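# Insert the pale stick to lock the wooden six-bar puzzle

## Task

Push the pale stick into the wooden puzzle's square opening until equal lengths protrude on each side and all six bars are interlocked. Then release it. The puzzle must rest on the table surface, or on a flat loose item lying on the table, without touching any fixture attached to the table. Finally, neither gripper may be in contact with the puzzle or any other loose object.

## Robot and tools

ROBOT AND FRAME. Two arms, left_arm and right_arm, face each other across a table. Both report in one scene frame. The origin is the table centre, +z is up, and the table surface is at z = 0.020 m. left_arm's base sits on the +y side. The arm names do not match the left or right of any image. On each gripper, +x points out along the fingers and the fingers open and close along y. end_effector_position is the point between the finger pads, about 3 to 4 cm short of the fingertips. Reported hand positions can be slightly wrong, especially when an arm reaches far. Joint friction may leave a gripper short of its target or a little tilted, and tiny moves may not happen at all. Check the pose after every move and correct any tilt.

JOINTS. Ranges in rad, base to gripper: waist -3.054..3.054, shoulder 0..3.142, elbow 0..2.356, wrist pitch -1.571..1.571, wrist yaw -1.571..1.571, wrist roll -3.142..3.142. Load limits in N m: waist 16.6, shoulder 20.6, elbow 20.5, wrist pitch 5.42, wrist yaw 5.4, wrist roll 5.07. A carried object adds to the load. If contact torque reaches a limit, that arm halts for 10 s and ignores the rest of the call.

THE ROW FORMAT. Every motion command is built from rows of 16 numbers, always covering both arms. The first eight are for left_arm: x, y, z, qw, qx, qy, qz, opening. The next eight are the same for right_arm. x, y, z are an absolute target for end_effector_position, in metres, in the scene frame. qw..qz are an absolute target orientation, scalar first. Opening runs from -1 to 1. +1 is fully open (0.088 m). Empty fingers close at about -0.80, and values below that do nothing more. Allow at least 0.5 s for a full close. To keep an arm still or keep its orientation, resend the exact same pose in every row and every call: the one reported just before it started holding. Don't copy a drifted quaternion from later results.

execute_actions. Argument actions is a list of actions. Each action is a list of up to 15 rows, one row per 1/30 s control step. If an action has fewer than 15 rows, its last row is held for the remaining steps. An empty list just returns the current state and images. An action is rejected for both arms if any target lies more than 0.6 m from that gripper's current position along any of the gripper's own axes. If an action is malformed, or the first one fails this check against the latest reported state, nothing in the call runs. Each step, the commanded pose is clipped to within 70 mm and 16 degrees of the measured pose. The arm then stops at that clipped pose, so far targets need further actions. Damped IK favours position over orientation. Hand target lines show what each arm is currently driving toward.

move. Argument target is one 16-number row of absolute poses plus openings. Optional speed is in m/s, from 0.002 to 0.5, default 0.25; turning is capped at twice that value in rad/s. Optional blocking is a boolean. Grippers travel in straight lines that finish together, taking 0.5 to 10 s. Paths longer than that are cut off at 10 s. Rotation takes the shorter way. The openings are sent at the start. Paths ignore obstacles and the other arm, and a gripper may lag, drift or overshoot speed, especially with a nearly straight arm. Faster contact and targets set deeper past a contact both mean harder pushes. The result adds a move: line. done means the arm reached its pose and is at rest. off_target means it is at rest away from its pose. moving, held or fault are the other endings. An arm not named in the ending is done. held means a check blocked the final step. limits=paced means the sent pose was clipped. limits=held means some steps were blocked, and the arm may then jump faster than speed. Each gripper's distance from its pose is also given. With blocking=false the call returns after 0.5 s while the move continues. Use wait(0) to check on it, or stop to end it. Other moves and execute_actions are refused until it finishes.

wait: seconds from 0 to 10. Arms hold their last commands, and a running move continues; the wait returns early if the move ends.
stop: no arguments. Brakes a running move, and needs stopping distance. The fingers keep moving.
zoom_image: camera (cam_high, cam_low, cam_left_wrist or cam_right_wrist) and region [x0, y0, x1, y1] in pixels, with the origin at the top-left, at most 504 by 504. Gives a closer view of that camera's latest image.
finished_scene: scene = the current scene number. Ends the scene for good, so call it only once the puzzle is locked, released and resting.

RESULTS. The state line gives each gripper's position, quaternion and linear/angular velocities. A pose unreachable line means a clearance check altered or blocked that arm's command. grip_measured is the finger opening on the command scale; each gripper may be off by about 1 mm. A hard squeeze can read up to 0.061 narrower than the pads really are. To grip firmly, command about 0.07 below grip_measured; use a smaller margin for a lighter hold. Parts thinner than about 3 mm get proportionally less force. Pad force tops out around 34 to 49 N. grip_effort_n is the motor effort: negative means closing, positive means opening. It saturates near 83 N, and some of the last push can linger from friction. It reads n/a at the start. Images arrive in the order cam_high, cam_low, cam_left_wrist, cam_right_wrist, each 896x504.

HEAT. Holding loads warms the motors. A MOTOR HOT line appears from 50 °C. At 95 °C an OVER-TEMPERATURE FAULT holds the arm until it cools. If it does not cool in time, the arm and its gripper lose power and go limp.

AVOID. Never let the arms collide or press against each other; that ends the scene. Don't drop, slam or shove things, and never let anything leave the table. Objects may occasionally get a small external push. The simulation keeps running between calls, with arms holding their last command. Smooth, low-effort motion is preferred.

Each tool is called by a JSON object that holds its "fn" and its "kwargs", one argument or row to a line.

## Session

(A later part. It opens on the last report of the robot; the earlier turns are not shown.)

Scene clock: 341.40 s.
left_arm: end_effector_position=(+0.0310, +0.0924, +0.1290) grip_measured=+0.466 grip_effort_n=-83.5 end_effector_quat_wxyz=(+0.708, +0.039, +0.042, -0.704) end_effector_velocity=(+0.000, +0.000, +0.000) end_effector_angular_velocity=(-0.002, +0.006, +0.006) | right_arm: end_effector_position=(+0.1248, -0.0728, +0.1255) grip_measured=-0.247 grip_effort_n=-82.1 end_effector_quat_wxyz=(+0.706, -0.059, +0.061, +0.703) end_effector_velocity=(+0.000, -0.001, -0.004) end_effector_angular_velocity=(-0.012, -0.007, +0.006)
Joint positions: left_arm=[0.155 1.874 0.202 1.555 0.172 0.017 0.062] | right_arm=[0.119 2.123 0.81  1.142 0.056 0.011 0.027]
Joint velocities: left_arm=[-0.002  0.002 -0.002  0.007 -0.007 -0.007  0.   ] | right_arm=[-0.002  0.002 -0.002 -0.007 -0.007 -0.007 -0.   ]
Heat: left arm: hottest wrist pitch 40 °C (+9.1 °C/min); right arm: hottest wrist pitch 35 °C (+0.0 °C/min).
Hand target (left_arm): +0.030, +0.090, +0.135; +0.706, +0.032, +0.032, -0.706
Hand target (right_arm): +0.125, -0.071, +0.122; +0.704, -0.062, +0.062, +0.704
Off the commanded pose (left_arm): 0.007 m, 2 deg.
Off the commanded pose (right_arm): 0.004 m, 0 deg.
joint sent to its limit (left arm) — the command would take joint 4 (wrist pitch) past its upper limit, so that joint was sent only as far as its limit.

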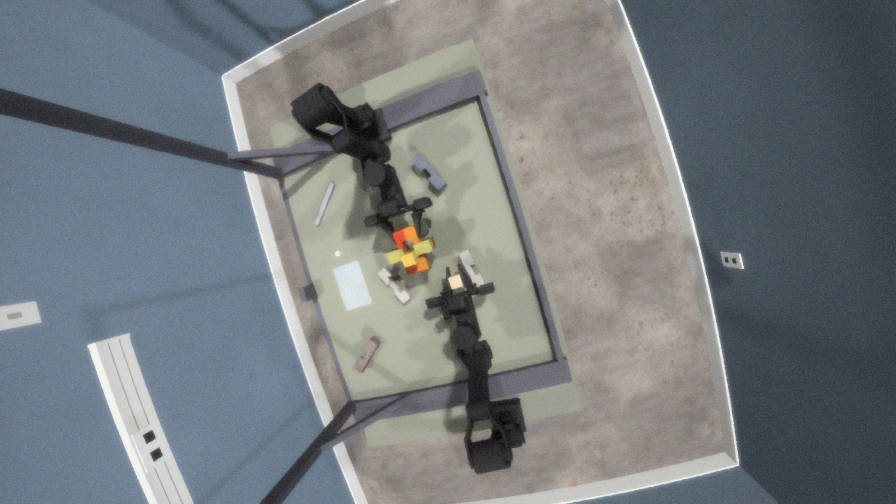

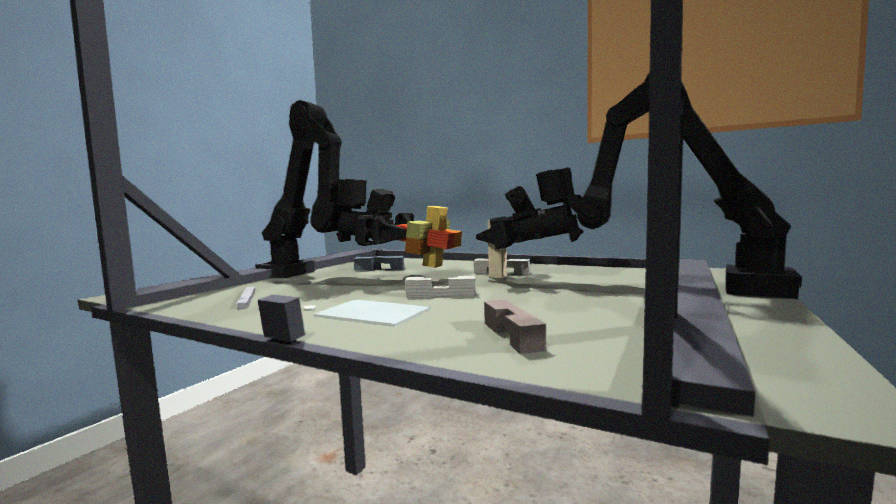

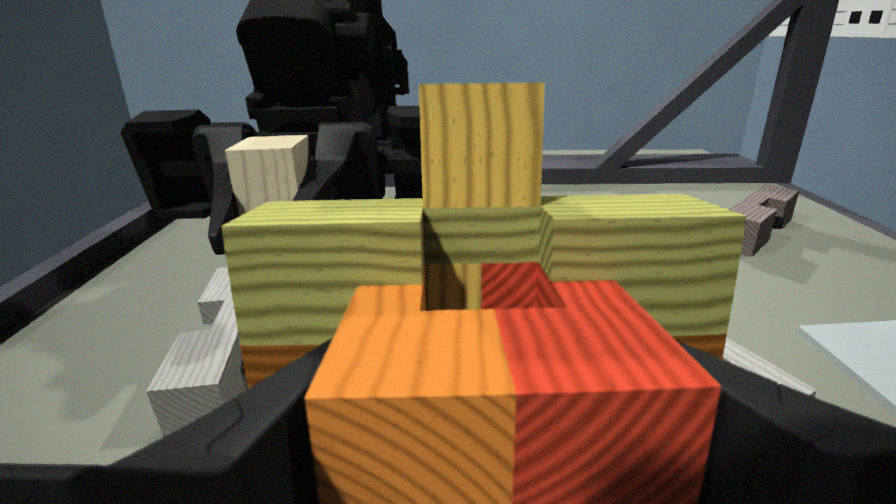

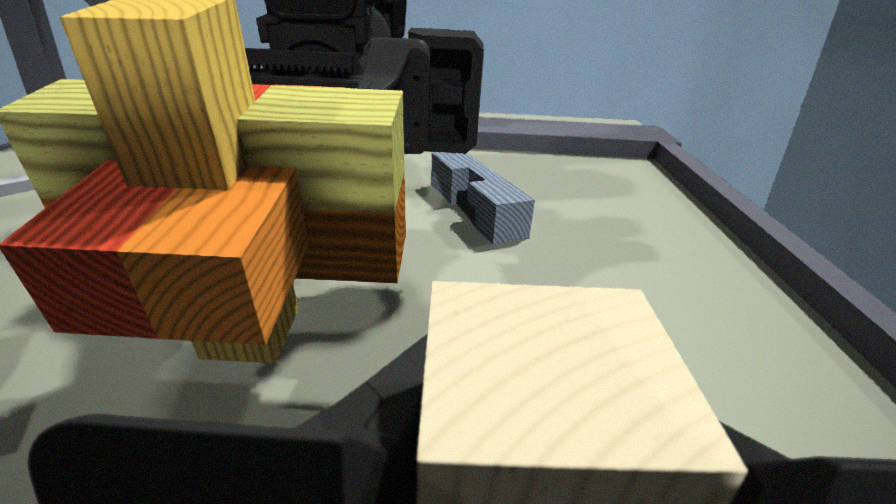

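{"fn": "move", "kwargs": {
  "target": [0.03, 0.07, 0.14, 0.7064, 0.0308, 0.0308, -0.7064, 0.39, 0.125, -0.073, 0.18, 0.7044, -0.0616, 0.0616, 0.7044, -0.32],
  "speed": 0.1
}}

{"fn": "move", "kwargs": {
  "target": [0.04, 0.02, 0.135, 0.7064, 0.0308, 0.0308, -0.7064, 0.39, 0.2, -0.2, 0.29, 0.7044, -0.0616, 0.0616, 0.7044, -0.32],
  "speed": 0.2
}}

Scene clock: 349.10 s.
left_arm: end_effector_position=(+0.0299, +0.0751, +0.1310) grip_measured=+0.466 grip_effort_n=-83.5 end_effector_quat_wxyz=(+0.706, +0.041, +0.043, -0.706) end_effector_velocity=(+0.000, +0.001, -0.001) end_effector_angular_velocity=(+0.007, +0.022, +0.007) | right_arm: end_effector_position=(+0.1249, -0.0752, +0.1713) grip_measured=-0.248 grip_effort_n=-83.5 end_effector_quat_wxyz=(+0.705, -0.068, +0.069, +0.702) end_effector_velocity=(+0.002, -0.001, -0.001) end_effector_angular_velocity=(-0.007, +0.005, -0.011)
Joint positions: left_arm=[0.141 1.874 0.271 1.481 0.165 0.017 0.062] | right_arm=[0.119 1.936 0.829 0.913 0.056 0.011 0.027]
Joint velocities: left_arm=[-0.002 -0.002 -0.002 -0.007 -0.007 -0.022 -0.001] | right_arm=[-0.002 -0.002 -0.002 -0.007  0.007  0.007 -0.   ]
Heat: left arm: hottest wrist pitch 41 °C (+10.1 °C/min); right arm: hottest wrist pitch 35 °C (+1.0 °C/min).
Hand target (left_arm): +0.030, +0.070, +0.140; +0.707, +0.031, +0.031, -0.706
Hand target (right_arm): +0.125, -0.073, +0.180; +0.704, -0.062, +0.062, +0.704
Off the commanded pose (left_arm): 0.010 m, 2 deg.
Off the commanded pose (right_arm): 0.009 m, 1 deg.
move: off_target (left_arm, right_arm)

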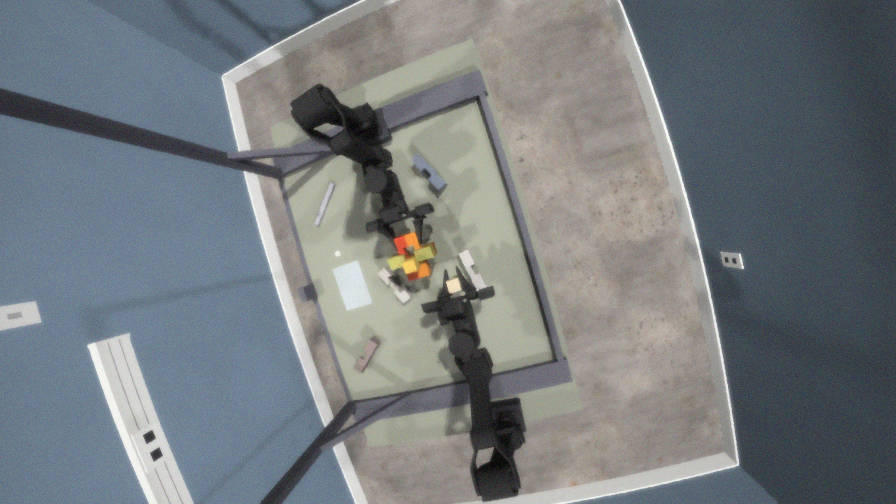

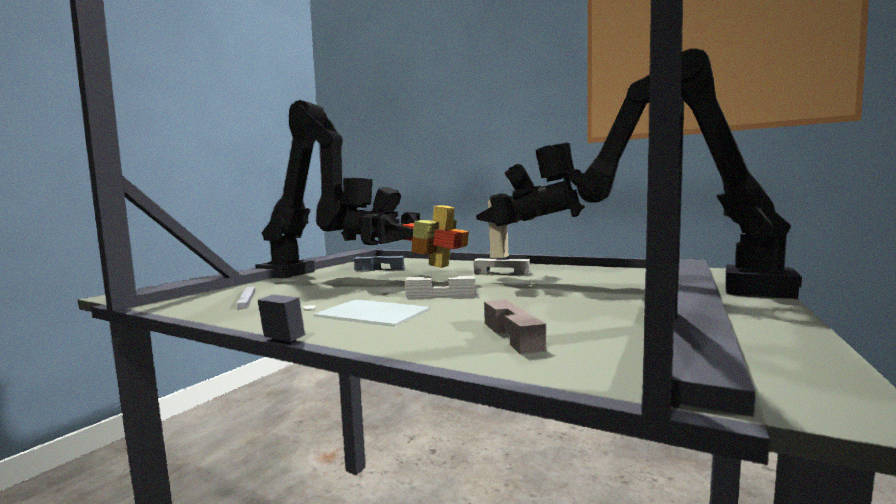

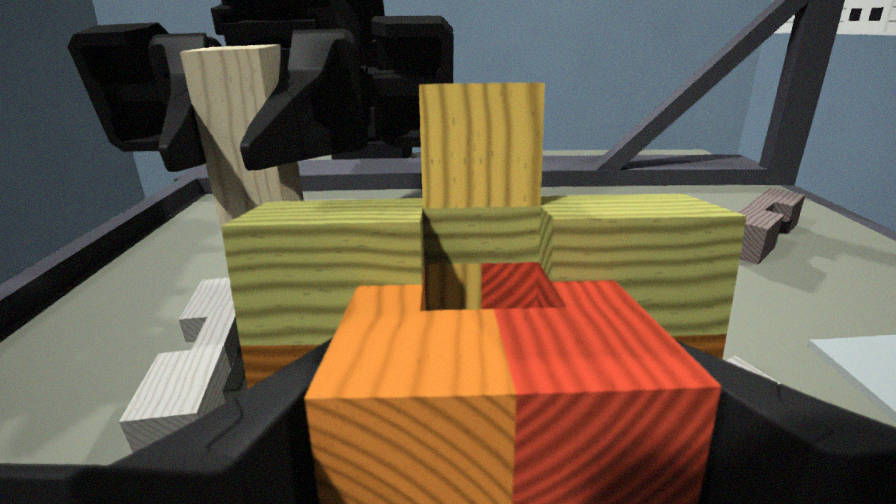

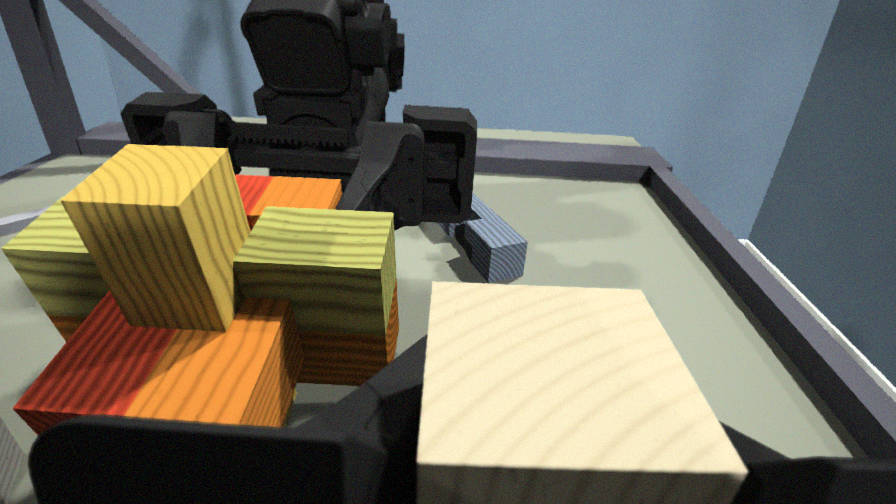

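Scene clock: 350.53 s.
left_arm: end_effector_position=(+0.0385, +0.0249, +0.1281) grip_measured=+0.466 grip_effort_n=-83.5 end_effector_quat_wxyz=(+0.706, +0.039, +0.040, -0.706) end_effector_velocity=(+0.000, -0.001, +0.003) end_effector_angular_velocity=(-0.012, +0.004, +0.006) | right_arm: end_effector_position=(+0.2007, -0.1980, +0.2884) grip_measured=-0.248 grip_effort_n=-83.5 end_effector_quat_wxyz=(+0.706, -0.062, +0.065, +0.703) end_effector_velocity=(-0.001, -0.002, -0.003) end_effector_angular_velocity=(-0.016, +0.013, +0.003)
Joint positions: left_arm=[0.141 1.986 0.478 1.395 0.165 0.017 0.062] | right_arm=[-0.19   1.185  0.638  0.362 -0.248 -0.041  0.027]
Joint velocities: left_arm=[-0.002 -0.002  0.002  0.007 -0.007 -0.007 -0.   ] | right_arm=[-0.002 -0.007 -0.002 -0.022 -0.007  0.007 -0.   ]
Heat: left arm: hottest wrist pitch 41 °C (+10.1 °C/min); right arm: hottest wrist pitch 35 °C (+1.0 °C/min).
Hand target (left_arm): +0.040, +0.020, +0.134; +0.706, +0.031, +0.031, -0.706
Hand target (right_arm): +0.200, -0.200, +0.290; +0.704, -0.061, +0.062, +0.705
Off the commanded pose (left_arm): 0.009 m, 1 deg.
Off the commanded pose (right_arm): 0.003 m, 0 deg.
move: off_target (left_arm)

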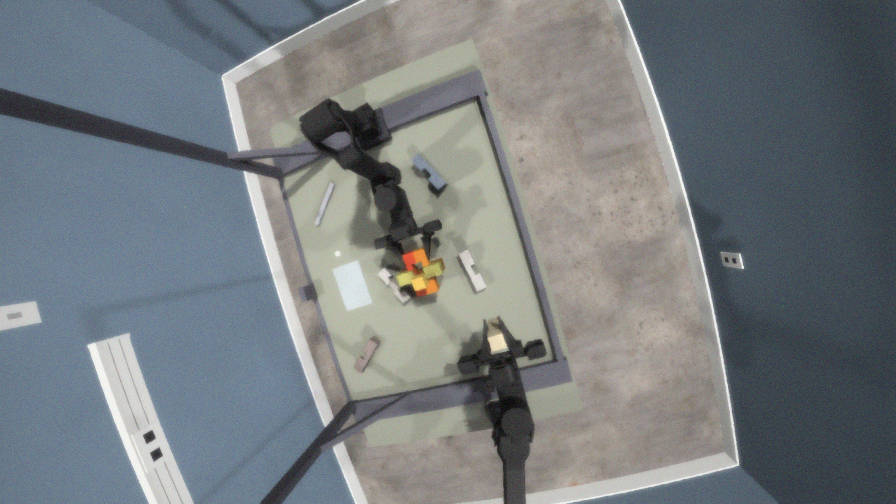

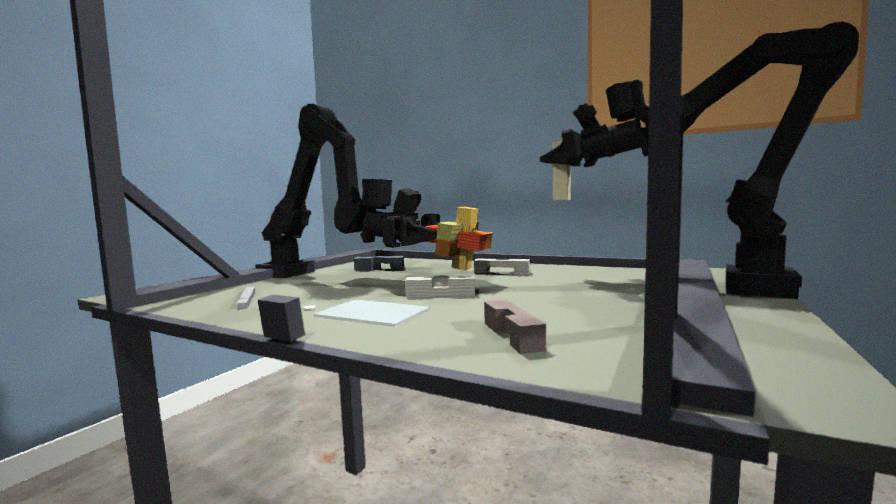

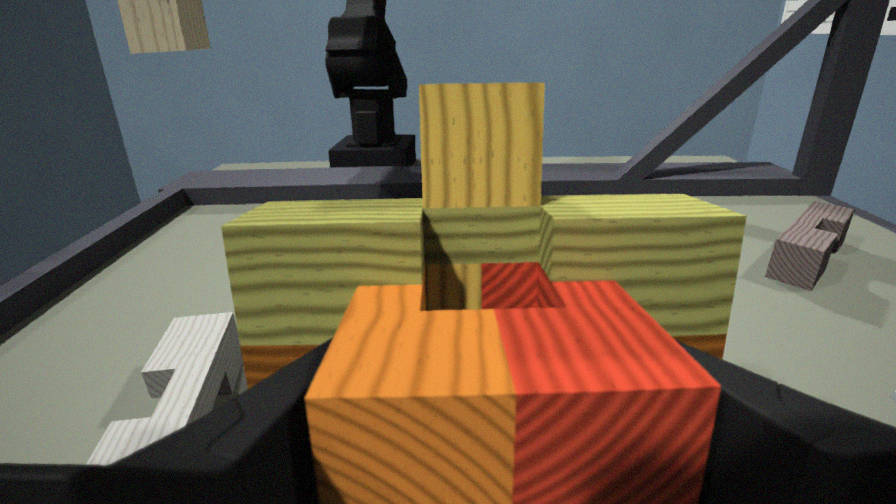

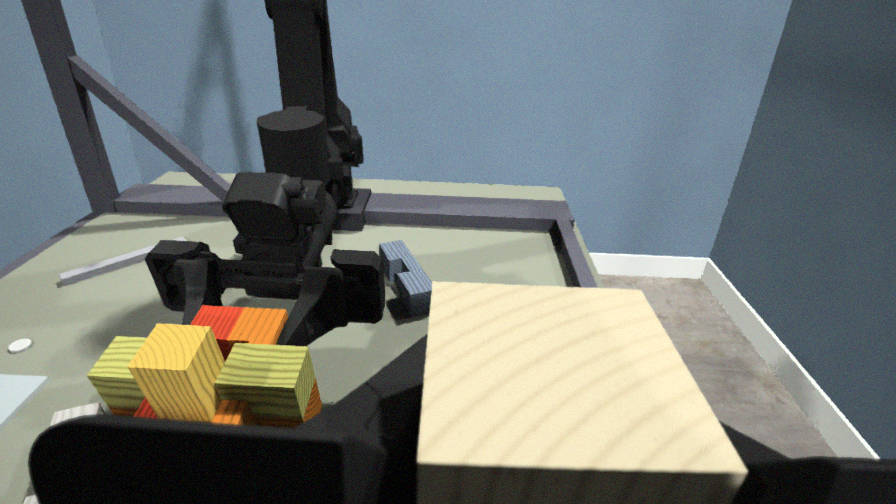

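{"fn": "move", "kwargs": {
  "target": [0.048, -0.112, 0.125, 0.707, 0.0123, 0.0123, -0.707, 0.39, 0.2, -0.2, 0.29, 0.7044, -0.0616, 0.0616, 0.7044, -0.32],
  "speed": 0.12
}}

Scene clock: 358.13 s.
left_arm: end_effector_position=(+0.0487, -0.1070, +0.1168) grip_measured=+0.466 grip_effort_n=-83.5 end_effector_quat_wxyz=(+0.707, +0.022, +0.021, -0.707) end_effector_velocity=(+0.002, -0.001, +0.001) end_effector_angular_velocity=(+0.003, +0.006, +0.020) | right_arm: end_effector_position=(+0.2007, -0.1983, +0.2888) grip_measured=-0.248 grip_effort_n=-83.5 end_effector_quat_wxyz=(+0.706, -0.062, +0.064, +0.703) end_effector_velocity=(-0.000, -0.001, -0.002) end_effector_angular_velocity=(-0.007, +0.010, +0.003)
Joint positions: left_arm=[0.112 2.323 1.064 1.197 0.137 0.01  0.062] | right_arm=[-0.19   1.183  0.638  0.361 -0.249 -0.043  0.027]
Joint velocities: left_arm=[-0.002 -0.002  0.002 -0.007 -0.022 -0.007 -0.   ] | right_arm=[-0.002 -0.002 -0.002 -0.007 -0.007  0.007  0.   ]
Heat: left arm: hottest wrist pitch 41 °C (+10.1 °C/min); right arm: hottest wrist pitch 35 °C (+1.0 °C/min).
Hand target (left_arm): +0.048, -0.112, +0.124; +0.707, +0.012, +0.012, -0.707
Hand target (right_arm): +0.200, -0.200, +0.290; +0.704, -0.062, +0.062, +0.704
Off the commanded pose (left_arm): 0.010 m, 1 deg.
Off the commanded pose (right_arm): 0.002 m, 0 deg.
move: off_target (left_arm)

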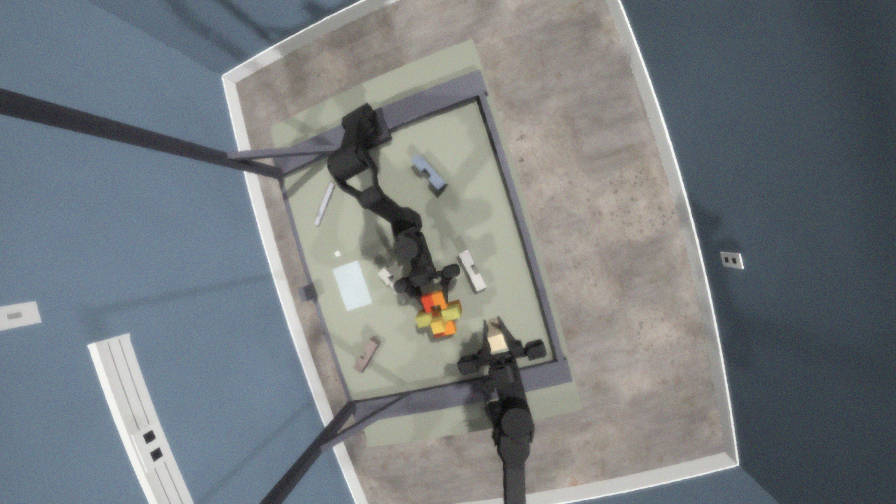

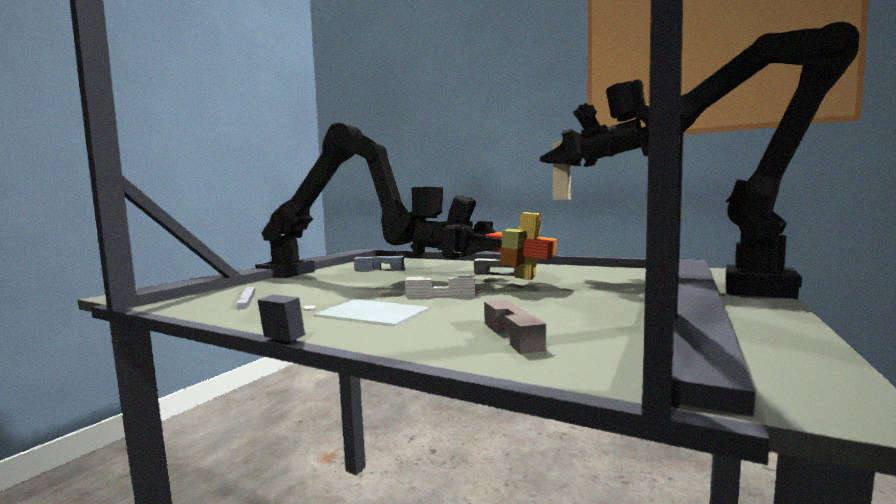

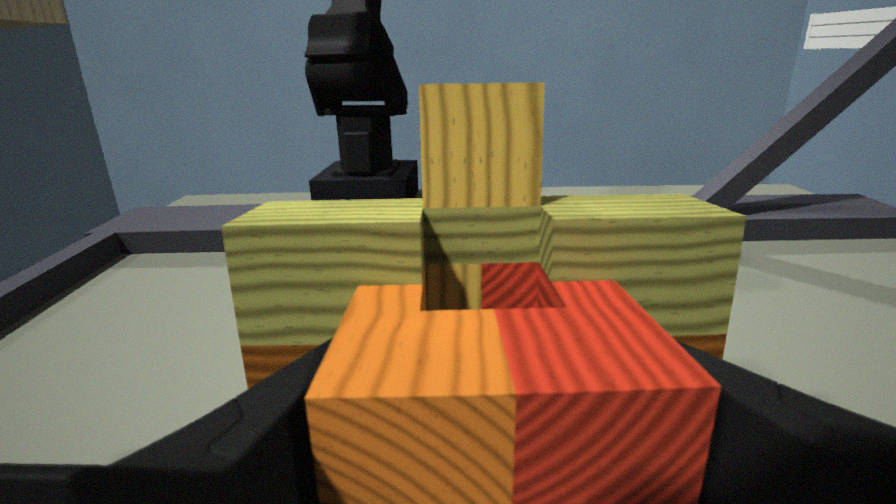

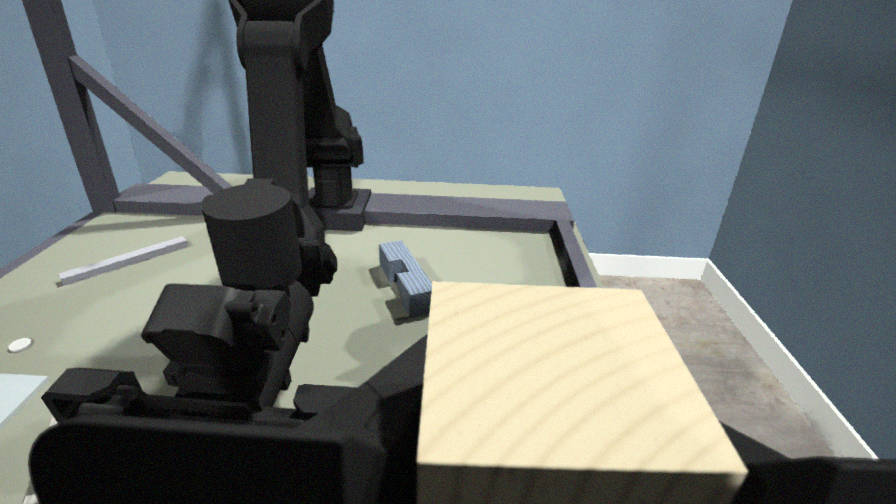

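{"fn": "zoom_image", "kwargs": {
  "camera": "cam_high",
  "region": [360, 230, 510, 360]
}}

{"fn": "zoom_image", "kwargs": {
  "camera": "cam_low",
  "region": [380, 170, 600, 310]
}}

Region (360, 230, 510, 360) of cam_high's 896x504 image, scaled by 3.360, with more detail than that image has; it fills the top 437 rows of this view, and the rest is white.

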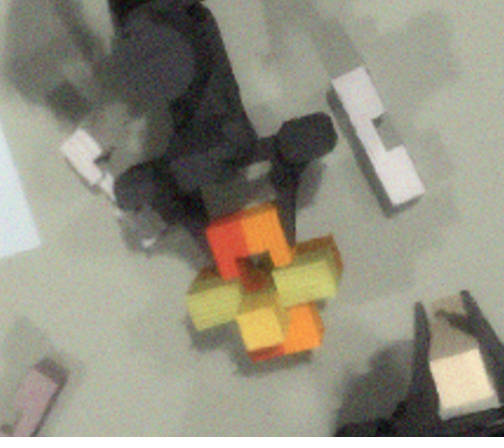

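Region (380, 170, 600, 310) of cam_low's 896x504 image, scaled by 2.291, with more detail than that image has; it fills the top 321 rows of this view, and the rest is white.

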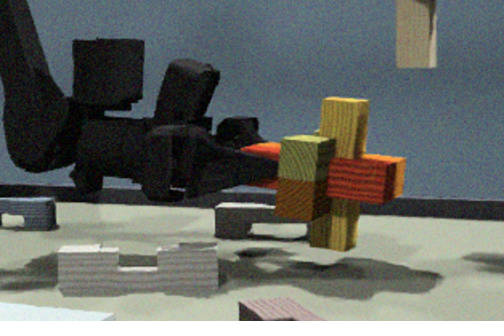

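{"fn": "move", "kwargs": {
  "target": [0.053, -0.114, 0.094, 0.7071, 0.0, 0.0, -0.7071, 0.39, 0.2, -0.2, 0.29, 0.7044, -0.0616, 0.0616, 0.7044, -0.32],
  "speed": 0.04
}}

Scene clock: 367.60 s.
left_arm: end_effector_position=(+0.0511, -0.1112, +0.0946) grip_measured=+0.466 grip_effort_n=-83.5 end_effector_quat_wxyz=(+0.707, +0.005, +0.002, -0.707) end_effector_velocity=(-0.002, -0.001, -0.003) end_effector_angular_velocity=(+0.007, +0.008, -0.010) | right_arm: end_effector_position=(+0.2007, -0.1983, +0.2888) grip_measured=-0.248 grip_effort_n=-83.5 end_effector_quat_wxyz=(+0.706, -0.062, +0.064, +0.703) end_effector_velocity=(-0.000, -0.001, -0.007) end_effector_angular_velocity=(-0.026, +0.001, +0.006)
Joint positions: left_arm=[0.117 2.444 1.104 1.33  0.141 0.005 0.062] | right_arm=[-0.19   1.183  0.638  0.361 -0.249 -0.043  0.027]
Joint velocities: left_arm=[-0.002  0.007  0.007 -0.007  0.007 -0.007 -0.   ] | right_arm=[-0.002  0.002 -0.002 -0.022 -0.007 -0.007 -0.   ]
Heat: left arm: hottest wrist pitch 42 °C (+8.0 °C/min); right arm: hottest wrist pitch 35 °C (+0.0 °C/min).
Hand target (left_arm): +0.053, -0.114, +0.094; +0.707, +0.000, +0.000, -0.707
Hand target (right_arm): +0.200, -0.200, +0.290; +0.704, -0.062, +0.062, +0.704
Off the commanded pose (left_arm): 0.003 m, 1 deg.
Off the commanded pose (right_arm): 0.002 m, 0 deg.
move: done

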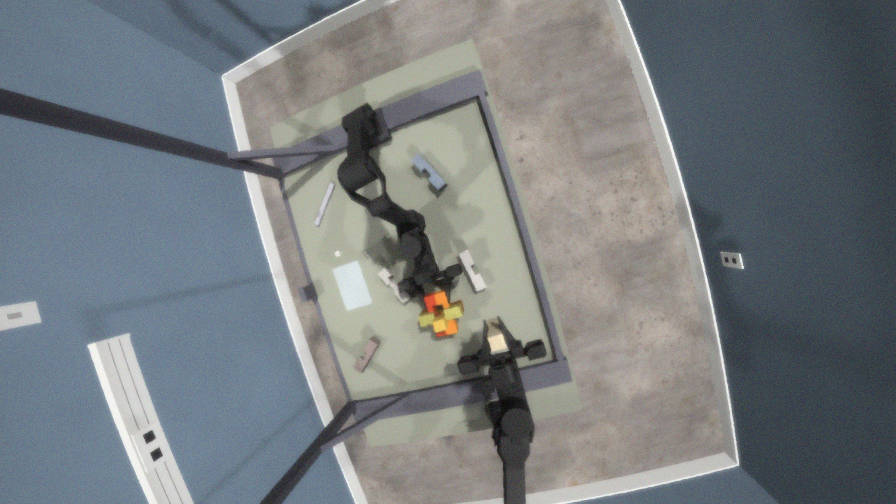

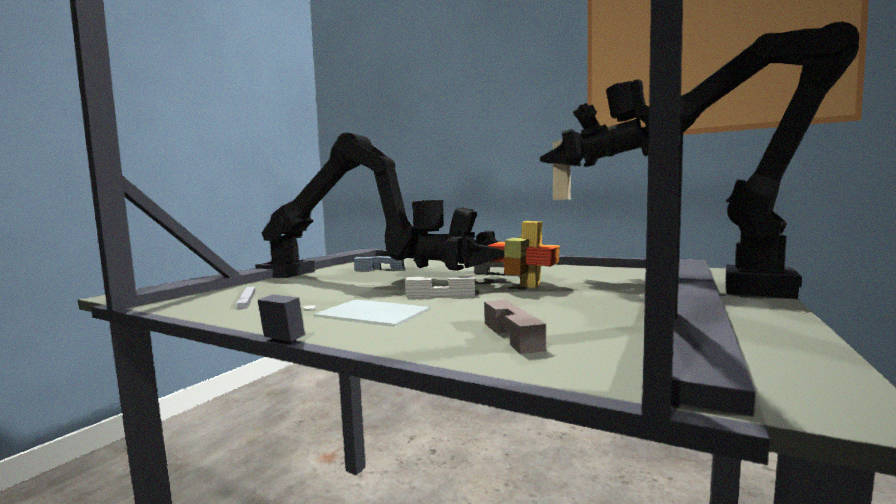

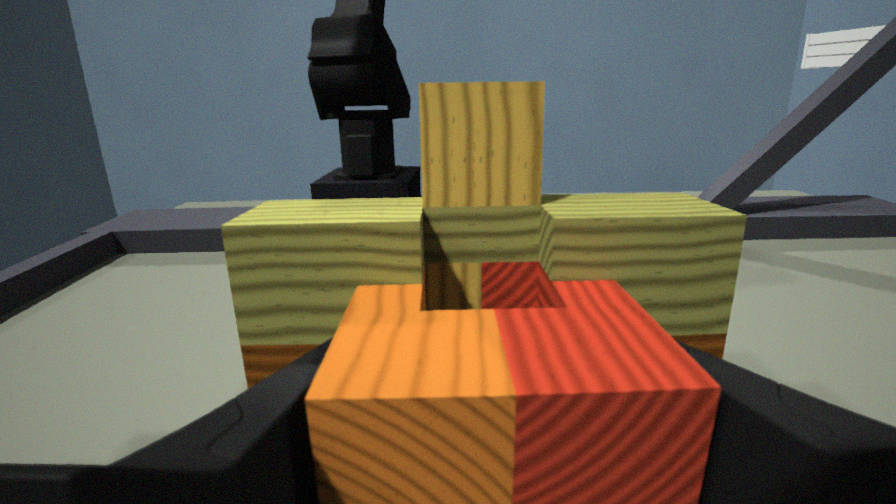

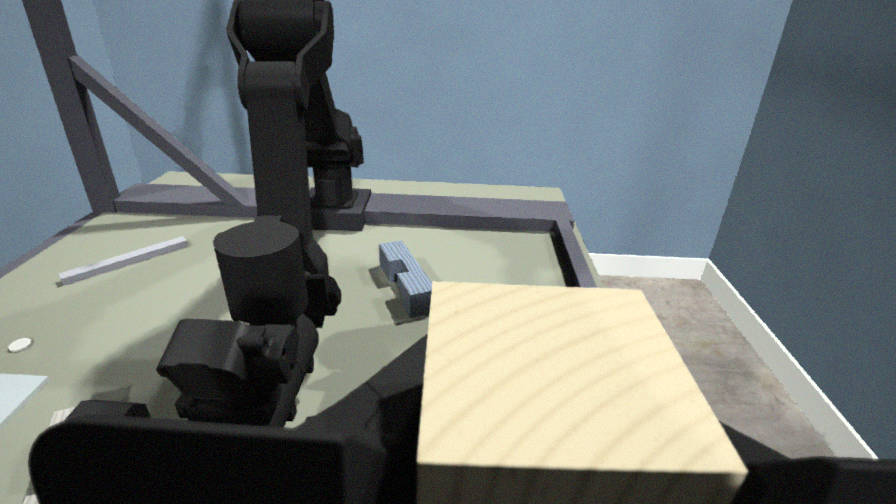

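{"fn": "zoom_image", "kwargs": {
  "camera": "cam_low",
  "region": [440, 200, 600, 310]
}}

Region (440, 200, 600, 310) of cam_low's 896x504 image, scaled by 3.150, with more detail than that image has; it fills the top 346 rows of this view, and the rest is white.

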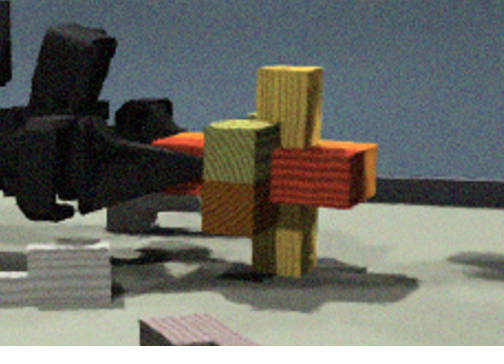

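{"fn": "move", "kwargs": {
  "target": [0.053, -0.114, 0.091, 0.7071, 0.0, 0.0, -0.7071, 0.39, 0.12, -0.2, 0.285, 0.7044, -0.0616, 0.0616, 0.7044, -0.32],
  "speed": 0.06
}}

Scene clock: 372.90 s.
left_arm: end_effector_position=(+0.0514, -0.1120, +0.0937) grip_measured=+0.466 grip_effort_n=-83.5 end_effector_quat_wxyz=(+0.707, +0.003, -0.000, -0.707) end_effector_velocity=(-0.000, -0.000, +0.005) end_effector_angular_velocity=(-0.012, +0.006, +0.005) | right_arm: end_effector_position=(+0.1197, -0.1984, +0.2880) grip_measured=-0.248 grip_effort_n=-83.5 end_effector_quat_wxyz=(+0.703, -0.062, +0.059, +0.706) end_effector_velocity=(-0.002, -0.001, -0.002) end_effector_angular_velocity=(-0.007, +0.008, +0.008)
Joint positions: left_arm=[0.117 2.453 1.11  1.34  0.141 0.005 0.062] | right_arm=[0.167 1.155 0.611 0.371 0.095 0.013 0.027]
Joint velocities: left_arm=[-0.002 -0.007 -0.002  0.007 -0.007 -0.007 -0.   ] | right_arm=[ 0.002 -0.002 -0.002 -0.007 -0.007  0.007 -0.   ]
Heat: left arm: hottest wrist pitch 42 °C (+7.0 °C/min); right arm: hottest wrist pitch 35 °C (+0.0 °C/min).
Hand target (left_arm): +0.053, -0.114, +0.091; +0.707, +0.000, -0.000, -0.707
Hand target (right_arm): +0.120, -0.200, +0.285; +0.704, -0.063, +0.061, +0.704
Off the commanded pose (left_arm): 0.004 m, 0 deg.
Off the commanded pose (right_arm): 0.003 m, 0 deg.
move: done

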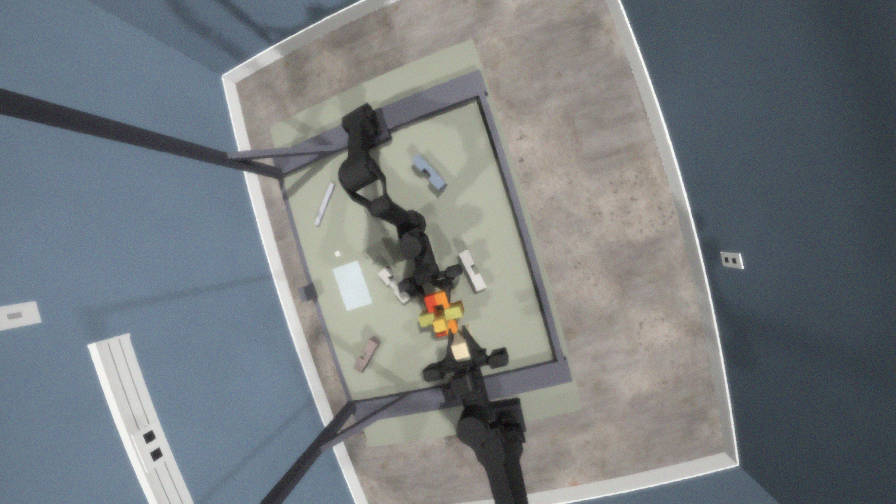

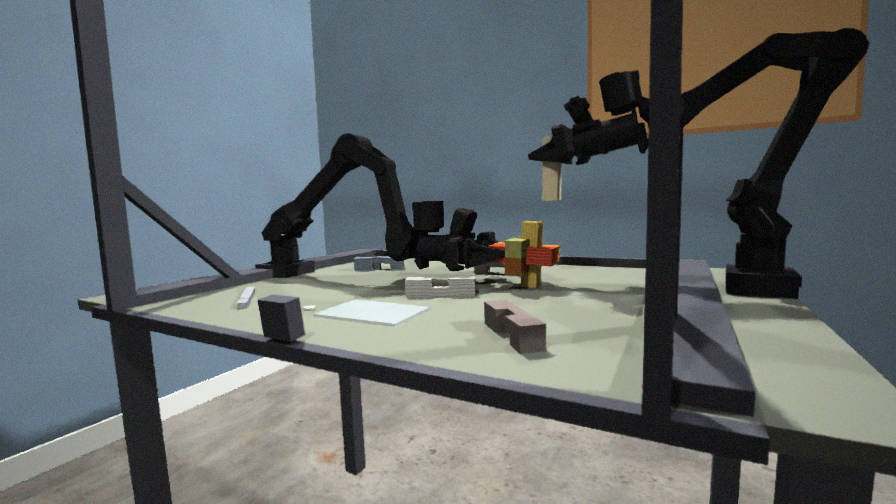

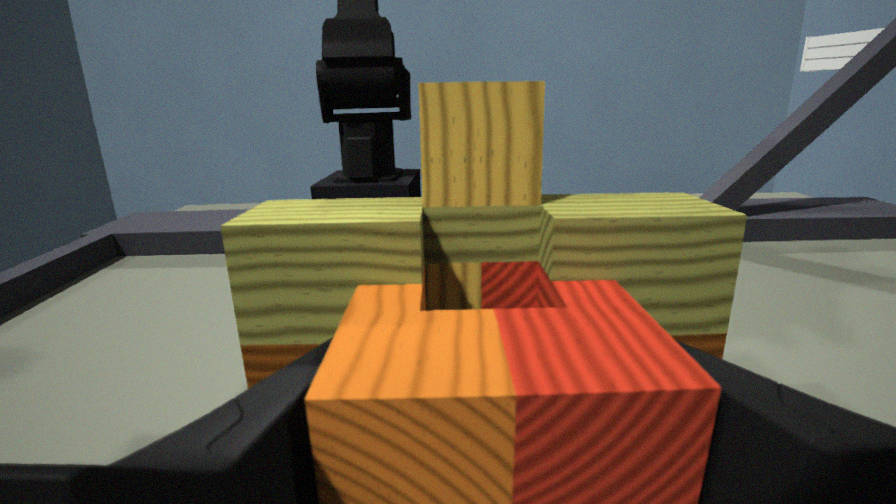

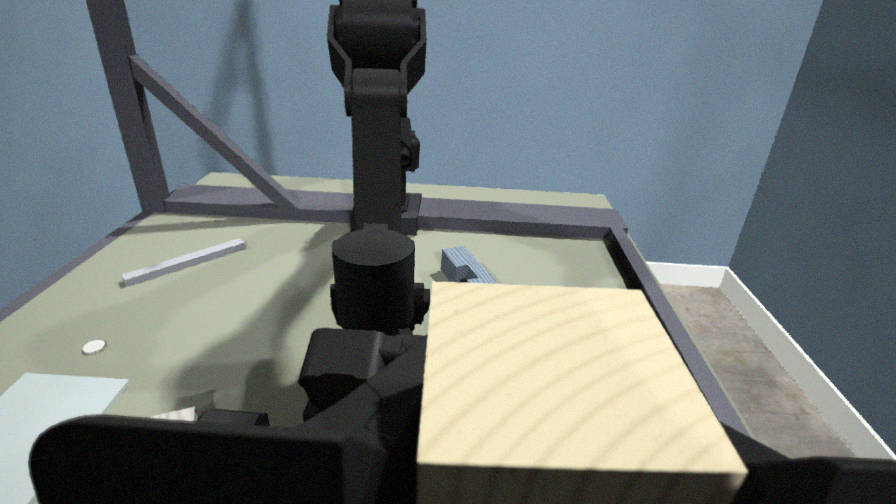

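{"fn": "move", "kwargs": {
  "target": [0.053, -0.114, 0.091, 0.7071, 0.0, 0.0, -0.7071, 0.39, 0.051, -0.153, 0.266, 0.7044, -0.0616, 0.0616, 0.7044, -0.32],
  "speed": 0.08
}}

Scene clock: 391.03 s.
left_arm: end_effector_position=(+0.0514, -0.1120, +0.0936) grip_measured=+0.466 grip_effort_n=-83.5 end_effector_quat_wxyz=(+0.707, +0.003, -0.000, -0.707) end_effector_velocity=(-0.000, -0.001, +0.004) end_effector_angular_velocity=(-0.012, +0.006, +0.005) | right_arm: end_effector_position=(+0.0518, -0.1564, +0.2618) grip_measured=-0.248 grip_effort_n=-83.5 end_effector_quat_wxyz=(+0.702, -0.068, +0.063, +0.706) end_effector_velocity=(-0.001, +0.002, +0.008) end_effector_angular_velocity=(+0.020, +0.016, +0.003)
Joint positions: left_arm=[0.117 2.453 1.11  1.34  0.141 0.005 0.062] | right_arm=[0.397 1.45  0.72  0.535 0.322 0.056 0.027]
Joint velocities: left_arm=[-0.002 -0.002  0.002  0.007 -0.007 -0.007 -0.   ] | right_arm=[-0.002 -0.002  0.012  0.007 -0.007  0.007 -0.   ]
Heat: left arm: hottest wrist pitch 41 °C (+3.0 °C/min); right arm: hottest wrist pitch 36 °C (+1.0 °C/min).
Hand target (left_arm): +0.053, -0.114, +0.091; +0.707, +0.000, +0.000, -0.707
Hand target (right_arm): +0.051, -0.153, +0.266; +0.705, -0.062, +0.061, +0.704
Off the commanded pose (left_arm): 0.004 m, 0 deg.
Off the commanded pose (right_arm): 0.005 m, 1 deg.
move: done

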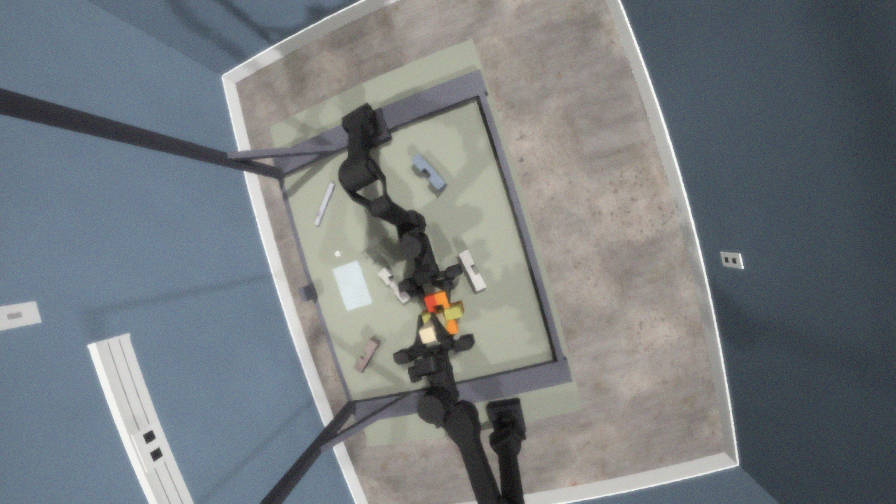

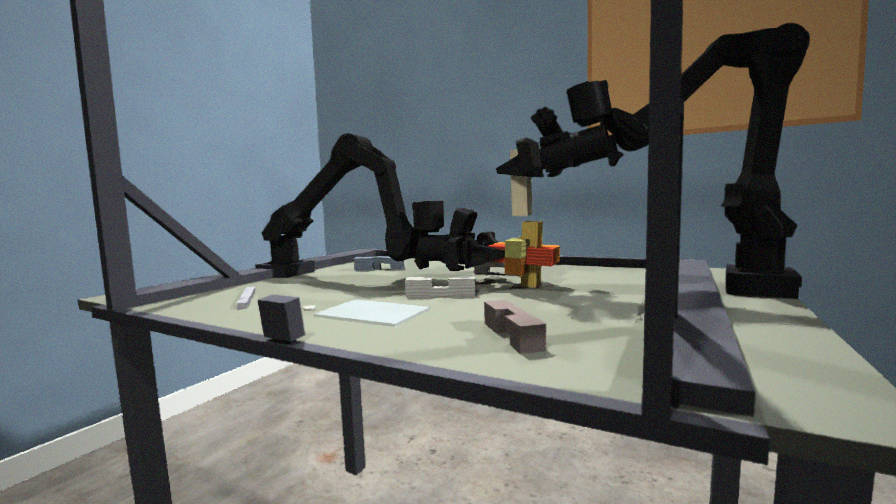

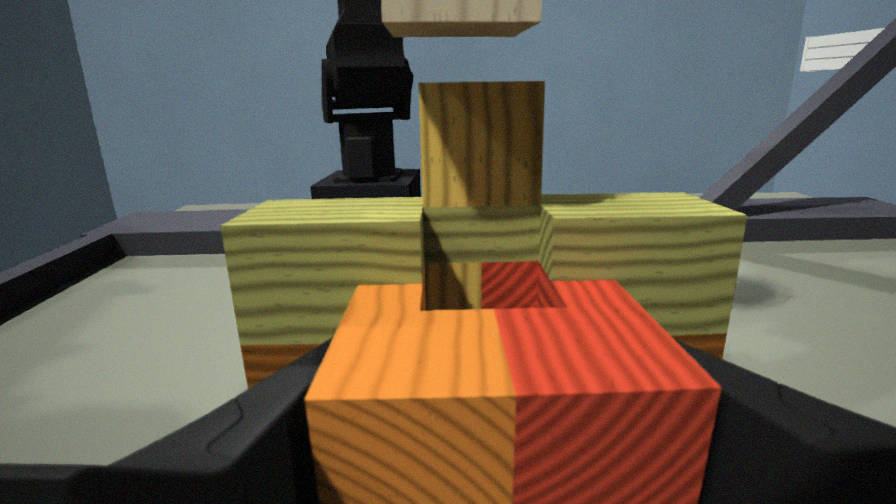

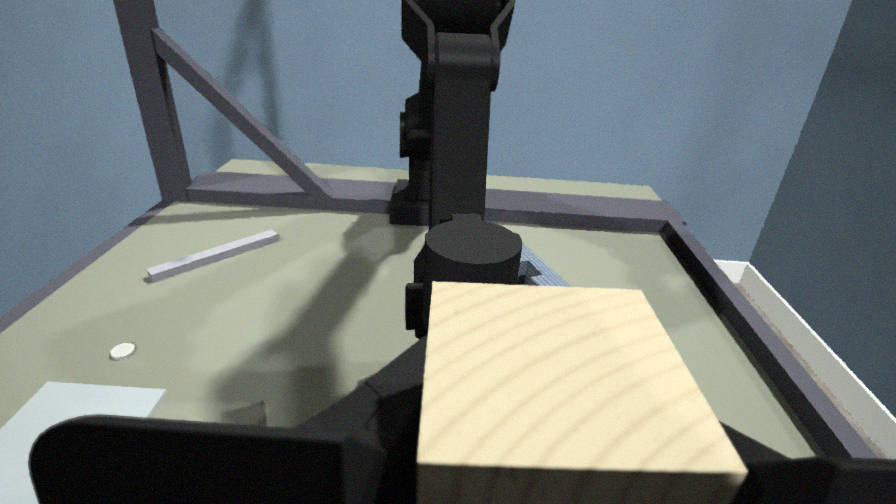

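{"fn": "zoom_image", "kwargs": {
  "camera": "cam_low",
  "region": [470, 130, 590, 300]
}}

{"fn": "zoom_image", "kwargs": {
  "camera": "cam_left_wrist",
  "region": [360, 0, 600, 120]
}}

Region (470, 130, 590, 300) of cam_low's 896x504 image, scaled by 2.965, with more detail than that image has; it fills the left 356 columns of this view, and the rest is white.

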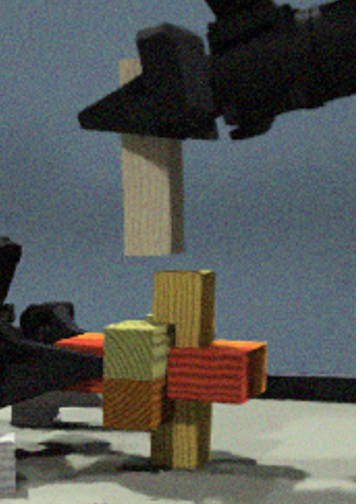

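Region (360, 0, 600, 120) of cam_left_wrist's 896x504 image, scaled by 2.100, with more detail than that image has.

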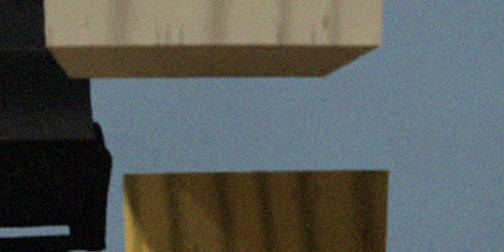

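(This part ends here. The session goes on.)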